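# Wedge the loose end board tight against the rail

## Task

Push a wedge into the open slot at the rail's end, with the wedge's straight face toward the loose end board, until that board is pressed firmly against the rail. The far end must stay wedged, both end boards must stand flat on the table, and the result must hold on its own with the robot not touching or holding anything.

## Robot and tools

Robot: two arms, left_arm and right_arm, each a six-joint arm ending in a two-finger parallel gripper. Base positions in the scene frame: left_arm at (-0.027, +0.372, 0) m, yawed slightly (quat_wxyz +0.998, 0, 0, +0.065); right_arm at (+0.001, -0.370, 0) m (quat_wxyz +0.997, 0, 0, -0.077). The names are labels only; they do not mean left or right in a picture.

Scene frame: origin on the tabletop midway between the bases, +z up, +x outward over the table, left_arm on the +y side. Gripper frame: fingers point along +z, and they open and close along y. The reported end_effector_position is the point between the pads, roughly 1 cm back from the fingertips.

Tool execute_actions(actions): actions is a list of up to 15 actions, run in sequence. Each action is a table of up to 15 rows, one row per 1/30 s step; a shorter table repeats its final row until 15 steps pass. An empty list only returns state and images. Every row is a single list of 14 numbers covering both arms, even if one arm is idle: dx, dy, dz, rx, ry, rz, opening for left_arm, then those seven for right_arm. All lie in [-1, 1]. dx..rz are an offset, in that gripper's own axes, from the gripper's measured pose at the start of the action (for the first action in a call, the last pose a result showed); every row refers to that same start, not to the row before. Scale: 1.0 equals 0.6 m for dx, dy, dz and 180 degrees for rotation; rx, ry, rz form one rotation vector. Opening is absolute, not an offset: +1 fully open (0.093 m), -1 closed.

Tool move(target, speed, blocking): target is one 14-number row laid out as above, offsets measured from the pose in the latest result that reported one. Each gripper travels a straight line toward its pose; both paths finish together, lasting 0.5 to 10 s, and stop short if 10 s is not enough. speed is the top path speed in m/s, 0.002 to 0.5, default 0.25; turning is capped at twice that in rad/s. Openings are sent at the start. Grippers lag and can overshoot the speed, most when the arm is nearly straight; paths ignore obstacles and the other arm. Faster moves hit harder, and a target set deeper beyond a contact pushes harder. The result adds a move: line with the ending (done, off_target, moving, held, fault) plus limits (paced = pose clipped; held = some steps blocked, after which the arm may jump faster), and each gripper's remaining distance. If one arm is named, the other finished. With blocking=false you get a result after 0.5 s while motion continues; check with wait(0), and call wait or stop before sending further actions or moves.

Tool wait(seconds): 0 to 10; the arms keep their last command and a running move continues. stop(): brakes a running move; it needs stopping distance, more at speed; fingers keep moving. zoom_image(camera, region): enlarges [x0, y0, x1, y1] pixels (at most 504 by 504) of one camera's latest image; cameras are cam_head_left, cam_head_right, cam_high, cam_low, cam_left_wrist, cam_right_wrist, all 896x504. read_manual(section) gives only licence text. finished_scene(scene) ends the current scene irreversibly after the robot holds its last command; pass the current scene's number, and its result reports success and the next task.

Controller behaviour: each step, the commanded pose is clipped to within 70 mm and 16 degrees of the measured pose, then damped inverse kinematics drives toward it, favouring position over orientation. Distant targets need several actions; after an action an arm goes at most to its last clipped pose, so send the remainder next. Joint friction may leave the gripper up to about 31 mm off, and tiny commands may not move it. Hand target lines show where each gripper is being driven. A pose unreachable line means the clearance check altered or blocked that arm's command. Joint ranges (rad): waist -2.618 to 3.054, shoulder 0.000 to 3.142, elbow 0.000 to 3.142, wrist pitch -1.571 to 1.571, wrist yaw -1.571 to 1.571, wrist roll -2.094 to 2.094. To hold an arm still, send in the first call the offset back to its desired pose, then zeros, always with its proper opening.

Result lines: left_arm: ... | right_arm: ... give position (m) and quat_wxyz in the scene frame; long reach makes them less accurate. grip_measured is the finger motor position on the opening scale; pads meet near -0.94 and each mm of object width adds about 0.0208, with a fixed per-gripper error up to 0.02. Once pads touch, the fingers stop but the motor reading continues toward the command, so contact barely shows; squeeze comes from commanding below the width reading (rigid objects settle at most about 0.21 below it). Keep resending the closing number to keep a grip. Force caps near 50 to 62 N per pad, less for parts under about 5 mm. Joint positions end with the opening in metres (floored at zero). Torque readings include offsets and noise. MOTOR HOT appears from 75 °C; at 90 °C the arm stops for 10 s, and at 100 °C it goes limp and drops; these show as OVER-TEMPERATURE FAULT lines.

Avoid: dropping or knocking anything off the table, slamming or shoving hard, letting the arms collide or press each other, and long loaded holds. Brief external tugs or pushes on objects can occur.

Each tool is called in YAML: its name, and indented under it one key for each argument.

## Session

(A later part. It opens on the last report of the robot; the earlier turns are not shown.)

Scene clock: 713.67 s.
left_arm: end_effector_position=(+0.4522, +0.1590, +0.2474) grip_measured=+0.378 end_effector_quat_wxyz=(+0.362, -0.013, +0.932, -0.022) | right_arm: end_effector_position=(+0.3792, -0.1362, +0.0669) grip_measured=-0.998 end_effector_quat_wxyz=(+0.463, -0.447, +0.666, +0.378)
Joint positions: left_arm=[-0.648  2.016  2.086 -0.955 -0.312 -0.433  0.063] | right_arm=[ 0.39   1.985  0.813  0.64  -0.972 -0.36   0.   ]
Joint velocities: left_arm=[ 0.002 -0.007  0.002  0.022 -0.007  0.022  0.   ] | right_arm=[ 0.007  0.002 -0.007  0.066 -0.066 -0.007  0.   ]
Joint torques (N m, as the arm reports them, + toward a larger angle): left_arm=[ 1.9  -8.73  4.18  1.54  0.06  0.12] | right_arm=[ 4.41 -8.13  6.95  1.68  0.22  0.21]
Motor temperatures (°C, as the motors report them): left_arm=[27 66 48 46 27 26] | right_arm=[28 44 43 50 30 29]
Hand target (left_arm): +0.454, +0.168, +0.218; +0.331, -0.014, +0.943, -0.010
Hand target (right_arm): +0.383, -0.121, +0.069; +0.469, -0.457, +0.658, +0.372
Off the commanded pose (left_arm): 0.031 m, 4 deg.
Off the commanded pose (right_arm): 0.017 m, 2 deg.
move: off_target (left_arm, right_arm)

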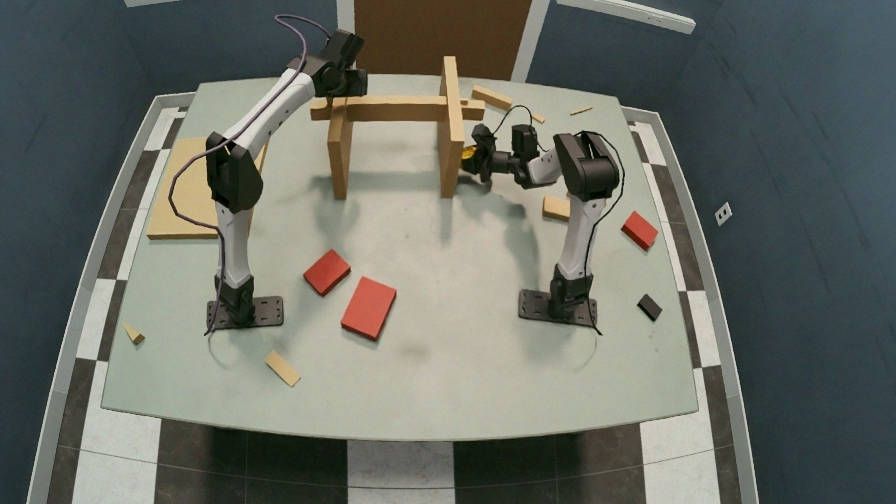

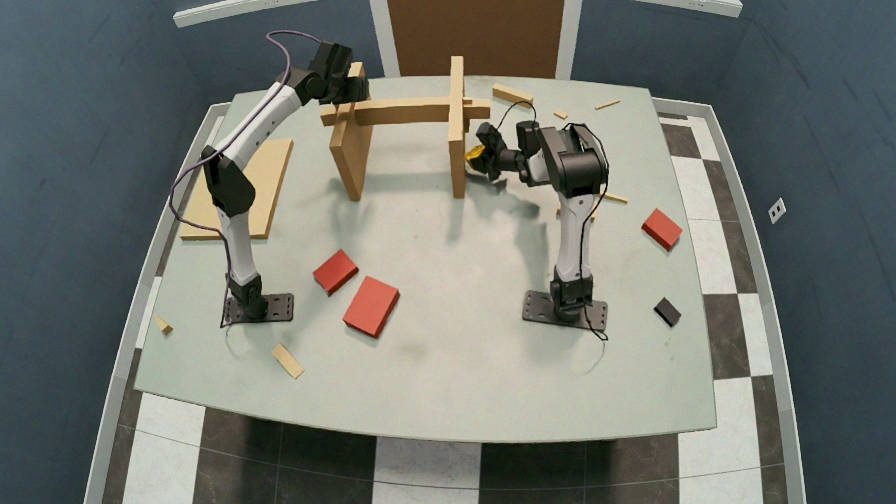

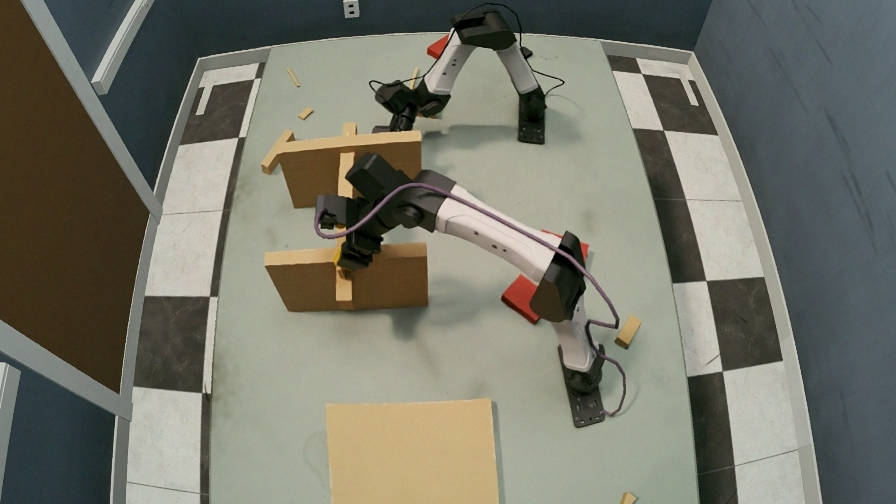

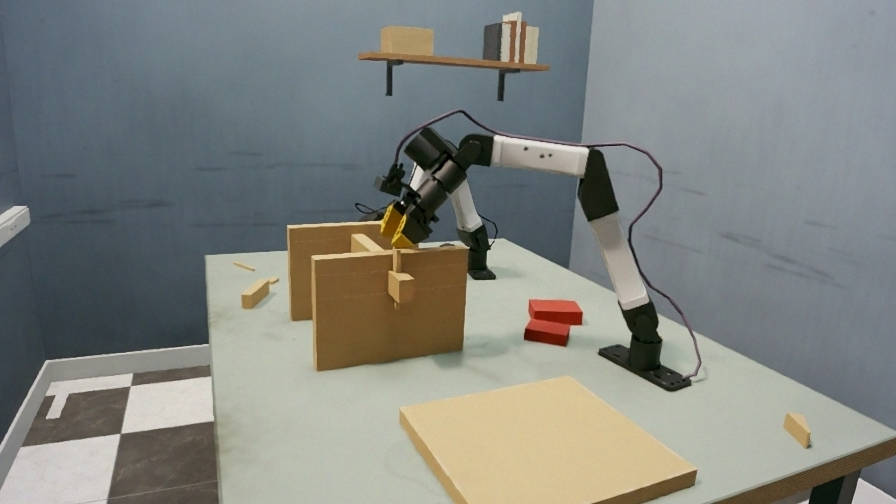

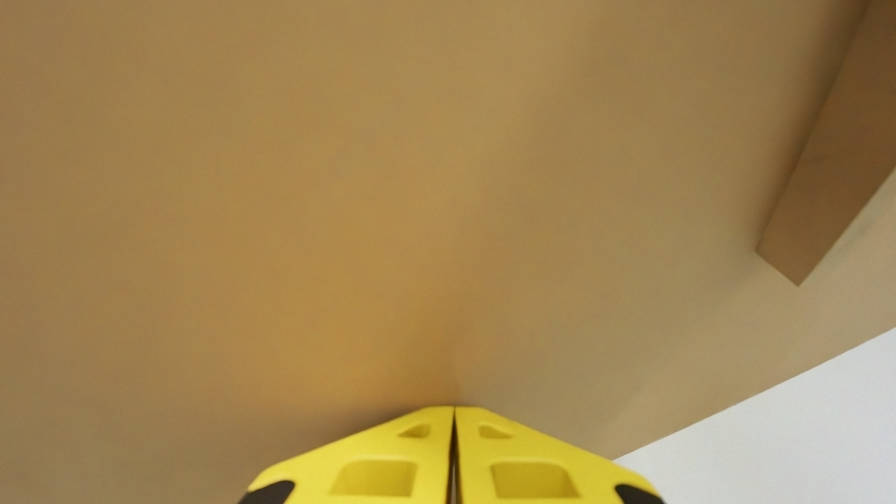

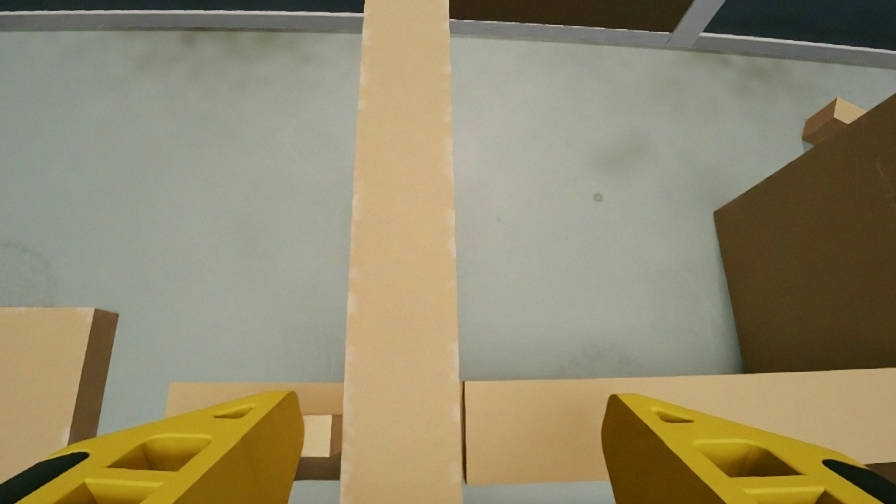

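execute_actions:
  actions:
    - [[0.0314,0.0178,0.0390,0,0.021,0,0.38,-0.0108,0.0025,0.0246,0,0,0,-1],[0.0325,0.0183,0.0403,0,0.021,0,0.38,-0.0110,0.0027,0.0252,0,0,0,-1],[0.0336,0.0187,0.0415,0,0.021,0,0.38,-0.0111,0.0028,0.0258,0,0,0,-1],[0.0348,0.0191,0.0428,0,0.021,0,0.38,-0.0113,0.0030,0.0264,0,0,0,-1],[0.0359,0.0195,0.0441,0,0.021,0,0.38,-0.0114,0.0032,0.0270,0,0,0,-1],[0.0371,0.0200,0.0454,0,0.021,0,0.38,-0.0116,0.0034,0.0276,0,0,0,-1],[0.0382,0.0204,0.0467,0,0.021,0,0.38,-0.0117,0.0036,0.0282,0,0,0,-1],[0.0393,0.0208,0.0480,0,0.021,0,0.38,-0.0119,0.0037,0.0288,0,0,0,-1],[0.0405,0.0212,0.0492,0,0.021,0,0.38,-0.0120,0.0039,0.0294,0,0,0,-1],[0.0416,0.0216,0.0505,0,0.021,0,0.38,-0.0122,0.0041,0.0300,0,0,0,-1],[0.0427,0.0220,0.0518,0,0.021,0,0.38,-0.0123,0.0043,0.0306,0,0,0,-1],[0.0439,0.0225,0.0531,0,0.021,0,0.38,-0.0125,0.0045,0.0312,0,0,0,-1],[0.0450,0.0229,0.0544,0,0.021,0,0.38,-0.0126,0.0047,0.0318,0,0,0,-1],[0.0462,0.0233,0.0557,0,0.021,0,0.38,-0.0128,0.0048,0.0324,0,0,0,-1],[0.0473,0.0237,0.0569,0,0.021,0,0.38,-0.0129,0.0050,0.0330,0,0,0,-1]]
    - [[0.0485,0.0237,0.0560,0,0.028,0,0.38,-0.0129,0.0050,0.0330,0,0,0,-1]]

Scene clock: 768.73 s.
left_arm: end_effector_position=(+0.4510, +0.1601, +0.2483) grip_measured=+0.378 end_effector_quat_wxyz=(+0.381, -0.013, +0.923, -0.055) | right_arm: end_effector_position=(+0.3790, -0.1352, +0.0667) grip_measured=-0.998 end_effector_quat_wxyz=(+0.449, -0.424, +0.681, +0.393)
Joint positions: left_arm=[-0.631  1.936  1.938 -0.817 -0.26  -0.424  0.063] | right_arm=[ 0.393  1.985  0.813  0.64  -0.969 -0.29   0.   ]
Joint velocities: left_arm=[ 0.002 -0.002  0.007  0.022  0.037 -0.007  0.001] | right_arm=[ 0.032 -0.002 -0.007 -0.051  0.007 -0.051  0.   ]
Joint torques (N m, as the arm reports them, + toward a larger angle): left_arm=[ 2.27 -6.77  3.57  1.6   0.14  0.1 ] | right_arm=[ 5.67 -8.22  7.21  1.69  0.36  0.21]
Motor temperatures (°C, as the motors report them): left_arm=[27 62 44 45 27 26] | right_arm=[29 43 45 51 29 29]
Hand target (left_arm): +0.452, +0.171, +0.204; +0.334, -0.013, +0.942, -0.040
Hand target (right_arm): +0.382, -0.115, +0.069; +0.456, -0.436, +0.673, +0.385
Off the commanded pose (left_arm): 0.048 m, 6 deg.
Off the commanded pose (right_arm): 0.021 m, 2 deg.

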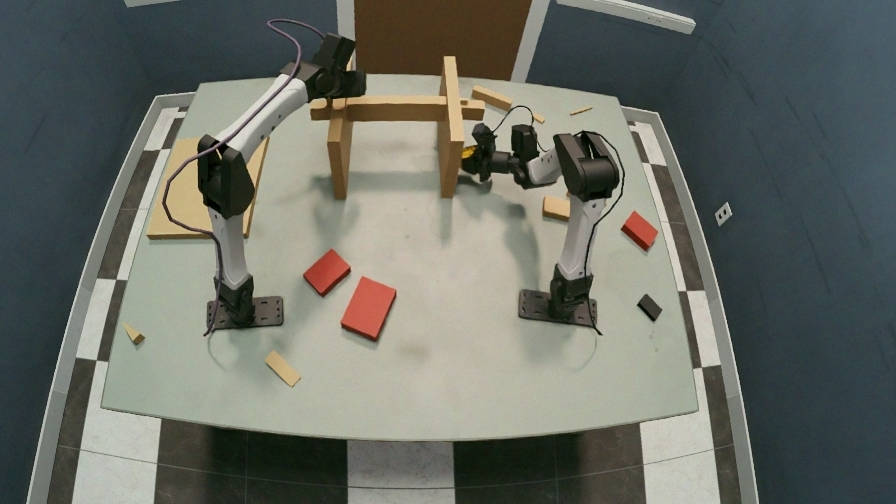

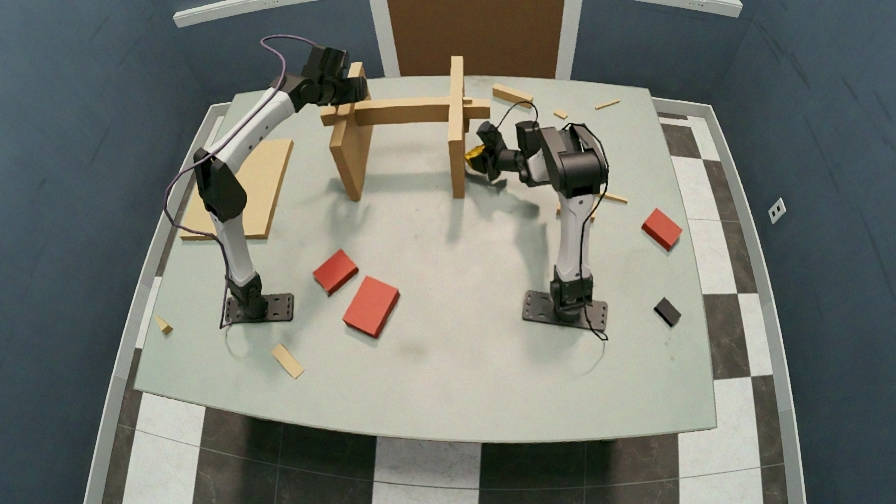

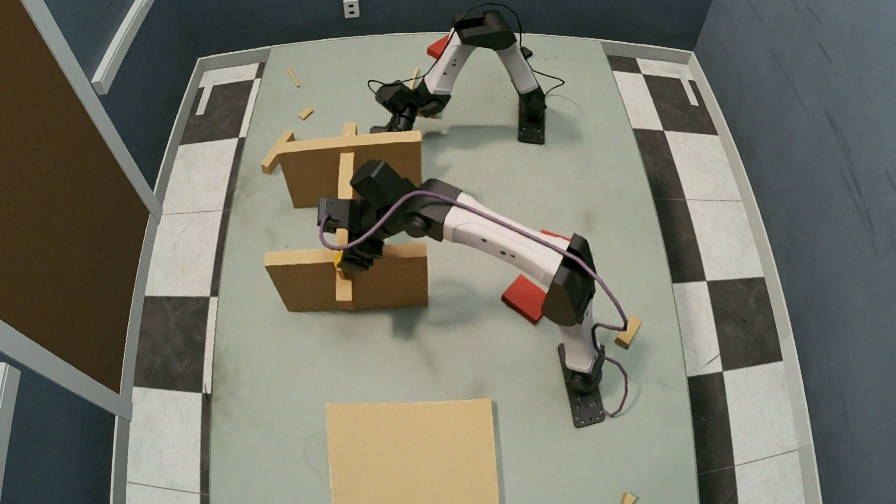

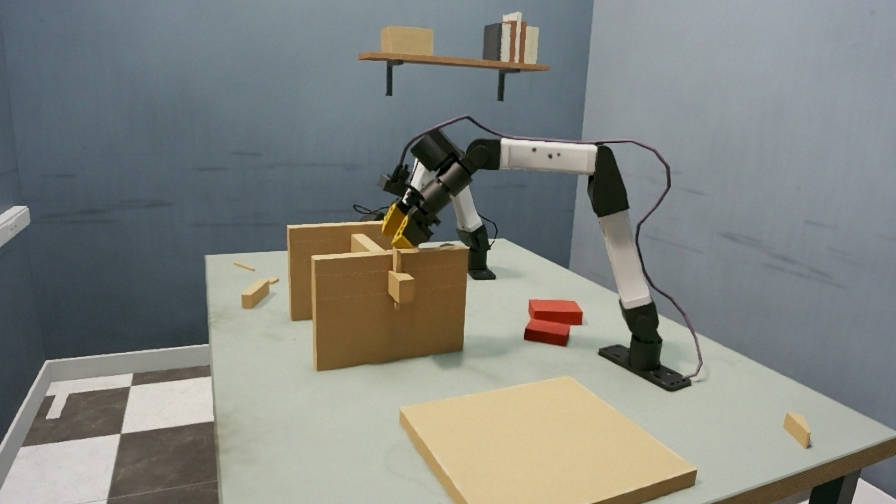

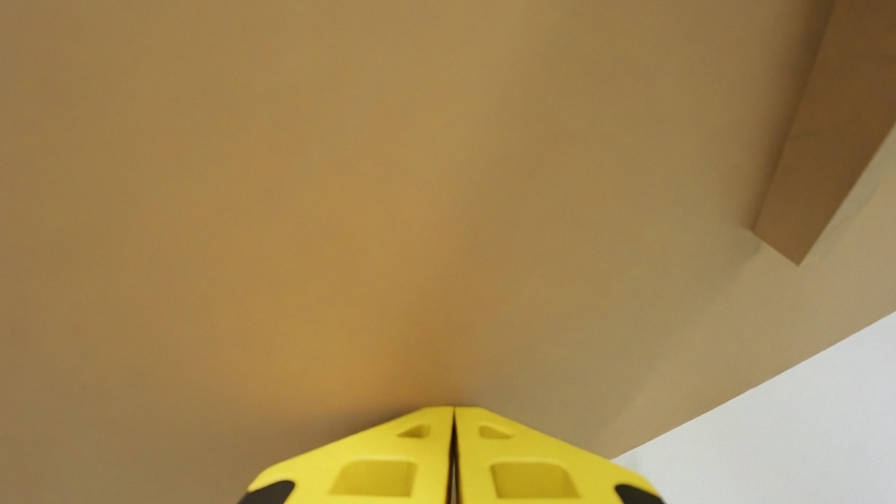

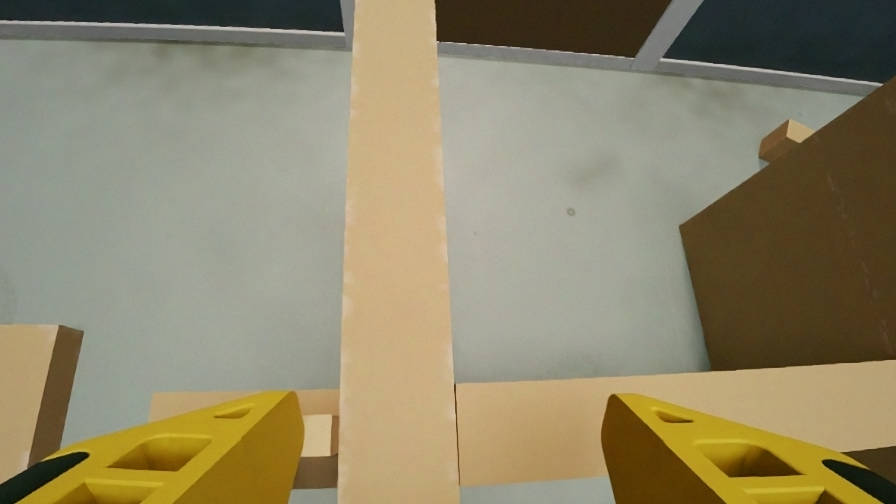

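execute_actions:
  actions: []

Scene clock: 771.03 s.
left_arm: end_effector_position=(+0.4510, +0.1601, +0.2483) grip_measured=+0.378 end_effector_quat_wxyz=(+0.381, -0.013, +0.923, -0.055) | right_arm: end_effector_position=(+0.3790, -0.1352, +0.0667) grip_measured=-0.998 end_effector_quat_wxyz=(+0.449, -0.423, +0.682, +0.393)
Joint positions: left_arm=[-0.631  1.936  1.938 -0.817 -0.26  -0.424  0.063] | right_arm=[ 0.393  1.985  0.813  0.64  -0.969 -0.288  0.   ]
Joint velocities: left_arm=[-0.002  0.012  0.007 -0.022 -0.051  0.037 -0.001] | right_arm=[-0.007 -0.017 -0.012  0.037  0.022 -0.007  0.   ]
Joint torques (N m, as the arm reports them, + toward a larger angle): left_arm=[ 2.13 -6.94  3.51  1.58  0.16  0.14] | right_arm=[ 5.67 -8.23  7.21  1.69  0.36  0.22]
Motor temperatures (°C, as the motors report them): left_arm=[27 61 43 45 27 26] | right_arm=[29 43 45 51 29 29]
Hand target (left_arm): +0.452, +0.171, +0.204; +0.334, -0.013, +0.942, -0.040
Hand target (right_arm): +0.382, -0.115, +0.069; +0.456, -0.436, +0.673, +0.385
Off the commanded pose (left_arm): 0.048 m, 6 deg.
Off the commanded pose (right_arm): 0.021 m, 2 deg.

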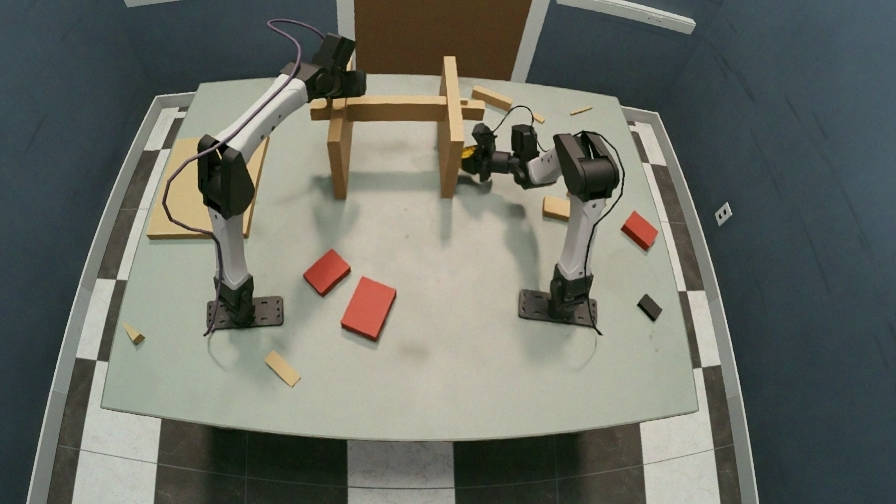

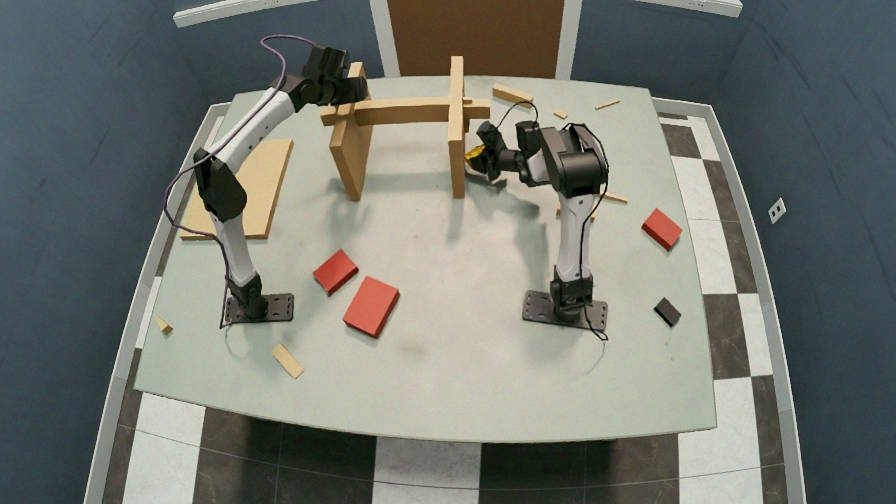

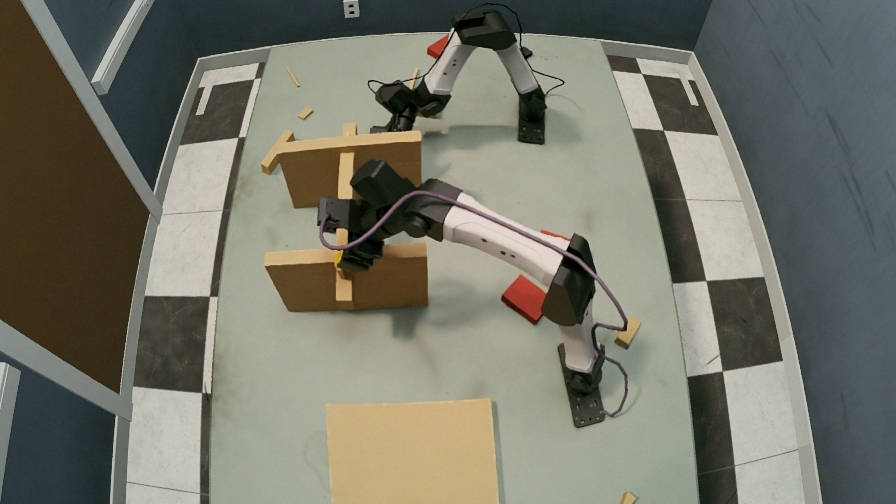

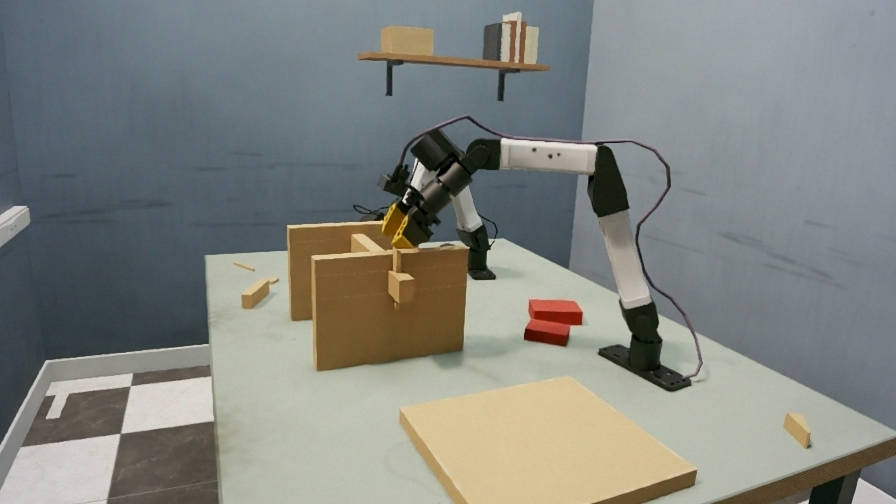

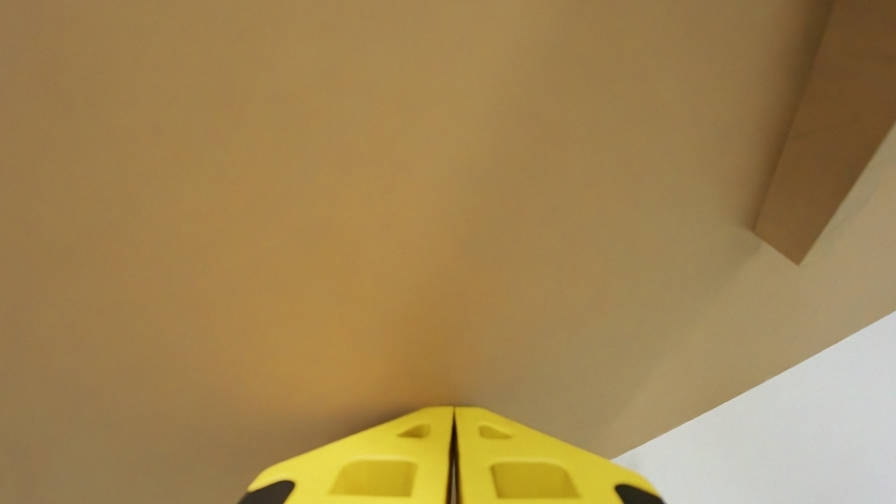

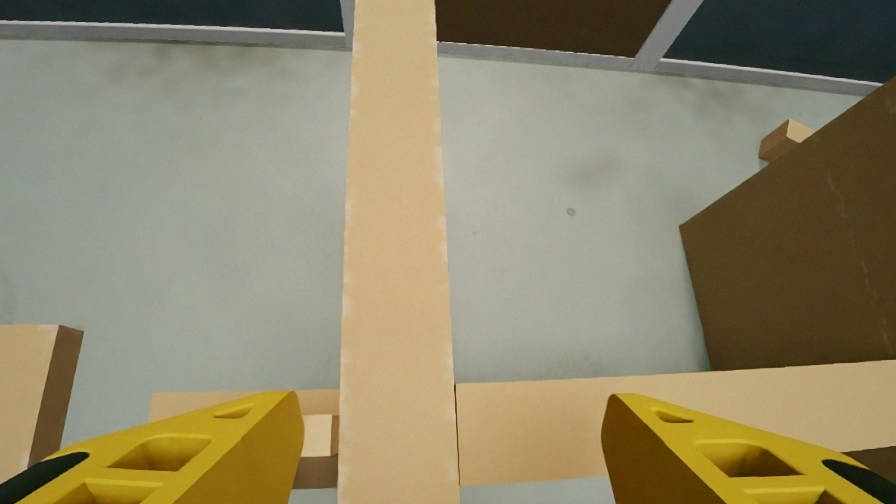

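execute_actions:
  actions:
    - [[0.0494,0.0263,0.0515,-0.0099,0.0321,0.0022,0.38,-0.0129,0.0074,0.0316,0,0,-0.0121,-1],[0.0494,0.0263,0.0515,-0.0099,0.0321,0.0022,0.38,-0.0135,0.0076,0.0321,0,0,-0.0121,-1],[0.0494,0.0263,0.0515,-0.0099,0.0321,0.0022,0.38,-0.0141,0.0079,0.0326,0,0,-0.0121,-1],[0.0494,0.0263,0.0515,-0.0099,0.0321,0.0022,0.38,-0.0146,0.0081,0.0331,0,0,-0.0121,-1],[0.0494,0.0263,0.0515,-0.0099,0.0321,0.0022,0.38,-0.0152,0.0083,0.0336,0,0,-0.0121,-1],[0.0494,0.0263,0.0515,-0.0099,0.0321,0.0022,0.38,-0.0158,0.0086,0.0341,0,0,-0.0121,-1],[0.0494,0.0263,0.0515,-0.0099,0.0321,0.0022,0.38,-0.0163,0.0088,0.0346,0,0,-0.0121,-1],[0.0494,0.0263,0.0515,-0.0099,0.0321,0.0022,0.38,-0.0169,0.0090,0.0351,0,0,-0.0121,-1],[0.0494,0.0263,0.0515,-0.0099,0.0321,0.0022,0.38,-0.0174,0.0093,0.0356,0,0,-0.0121,-1],[0.0494,0.0263,0.0515,-0.0099,0.0321,0.0022,0.38,-0.0180,0.0095,0.0361,0,0,-0.0121,-1],[0.0494,0.0263,0.0515,-0.0099,0.0321,0.0022,0.38,-0.0186,0.0097,0.0366,0,0,-0.0121,-1],[0.0494,0.0263,0.0515,-0.0099,0.0321,0.0022,0.38,-0.0191,0.0100,0.0370,0,0,-0.0121,-1],[0.0494,0.0263,0.0515,-0.0099,0.0321,0.0022,0.38,-0.0197,0.0102,0.0375,0,0,-0.0121,-1],[0.0494,0.0263,0.0515,-0.0099,0.0321,0.0022,0.38,-0.0203,0.0104,0.0380,0,0,-0.0121,-1],[0.0494,0.0263,0.0515,-0.0099,0.0321,0.0022,0.38,-0.0208,0.0107,0.0385,0,0,-0.0121,-1]]
    - [[0.0494,0.0263,0.0515,-0.0099,0.0321,0.0022,0.38,-0.0208,0.0107,0.0385,0,0,-0.015,-1]]

Scene clock: 839.93 s.
left_arm: end_effector_position=(+0.4511, +0.1604, +0.2483) grip_measured=+0.378 end_effector_quat_wxyz=(+0.381, -0.013, +0.923, -0.056) | right_arm: end_effector_position=(+0.3788, -0.1344, +0.0664) grip_measured=-0.998 end_effector_quat_wxyz=(+0.447, -0.420, +0.684, +0.395)
Joint positions: left_arm=[-0.63   1.936  1.938 -0.817 -0.259 -0.424  0.063] | right_arm=[ 0.395  1.985  0.813  0.64  -0.965 -0.279  0.   ]
Joint velocities: left_arm=[ 0.002 -0.002  0.002 -0.037 -0.066  0.007 -0.001] | right_arm=[ 0.012  0.017 -0.022  0.007 -0.037  0.007  0.   ]
Joint torques (N m, as the arm reports them, + toward a larger angle): left_arm=[ 2.24 -7.33  3.69  1.53  0.22  0.09] | right_arm=[ 7.04 -9.12  7.35  1.65  0.47  0.21]
Motor temperatures (°C, as the motors report them): left_arm=[27 55 41 45 27 26] | right_arm=[30 43 47 52 30 29]
Hand target (left_arm): +0.451, +0.172, +0.206; +0.333, -0.015, +0.942, -0.042
Hand target (right_arm): +0.381, -0.110, +0.073; +0.456, -0.437, +0.673, +0.384
Off the commanded pose (left_arm): 0.046 m, 6 deg.
Off the commanded pose (right_arm): 0.027 m, 3 deg.

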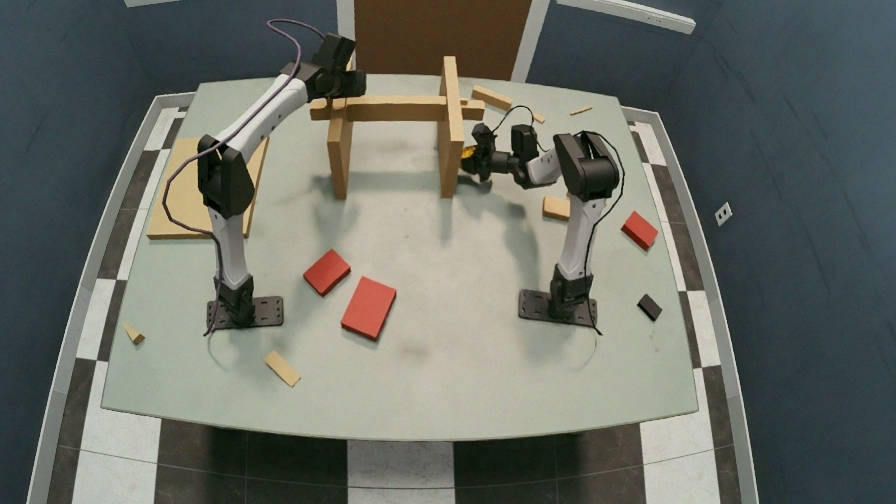

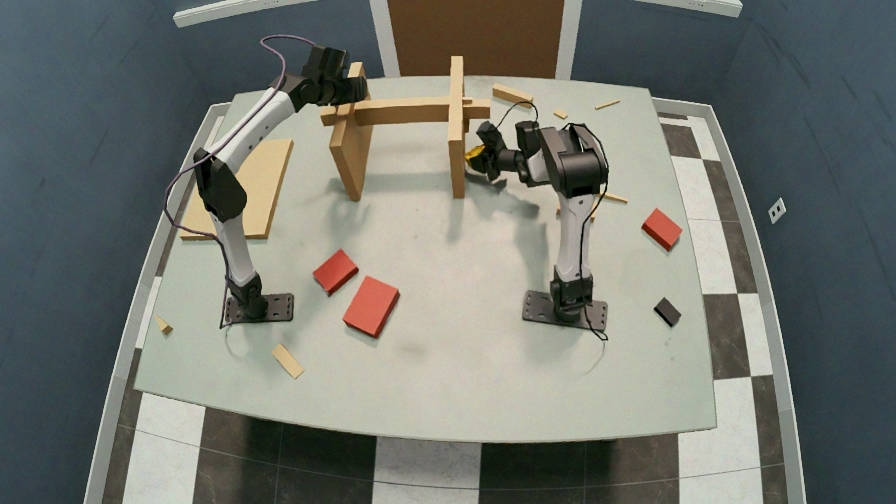

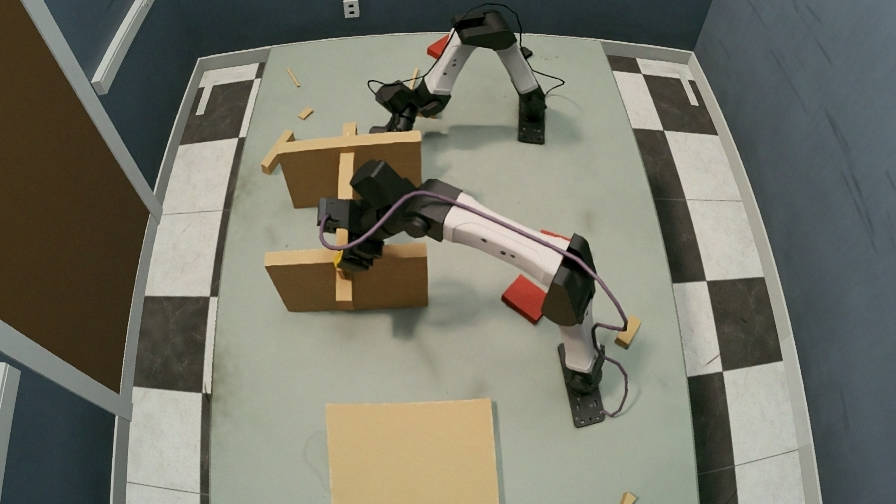

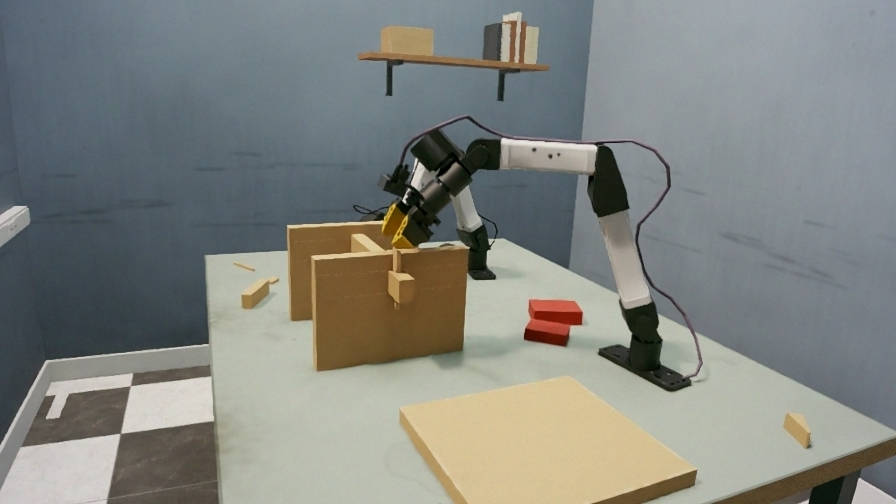

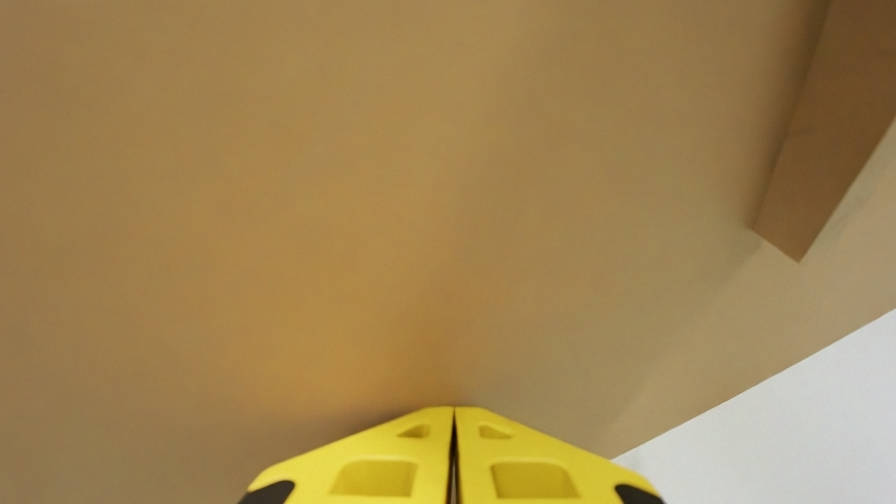

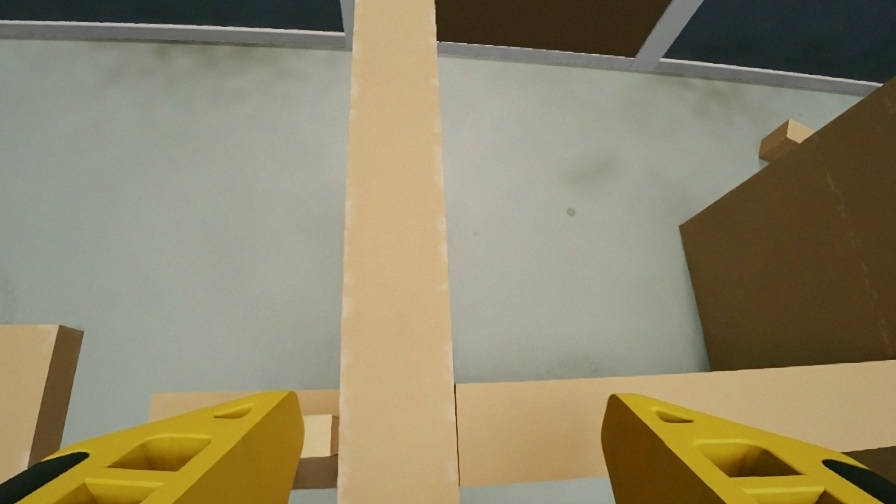

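zoom_image:
  camera: "cam_head_right"
  region: [430, 50, 550, 200]

zoom_image:
  camera: "cam_head_left"
  region: [290, 50, 410, 200]

Region (430, 50, 550, 200) of cam_head_right's 896x504 image, scaled by 3.360, with more detail than that image has; it fills the left 403 columns of this view, and the rest is white.

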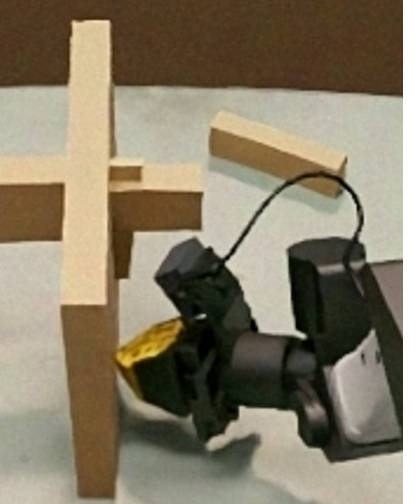

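Region (290, 50, 410, 200) of cam_head_left's 896x504 image, scaled by 3.360, with more detail than that image has; it fills the left 403 columns of this view, and the rest is white.

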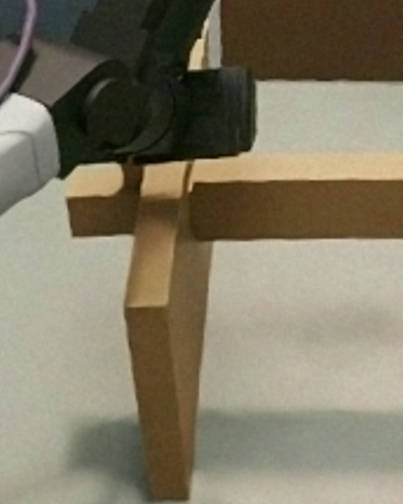

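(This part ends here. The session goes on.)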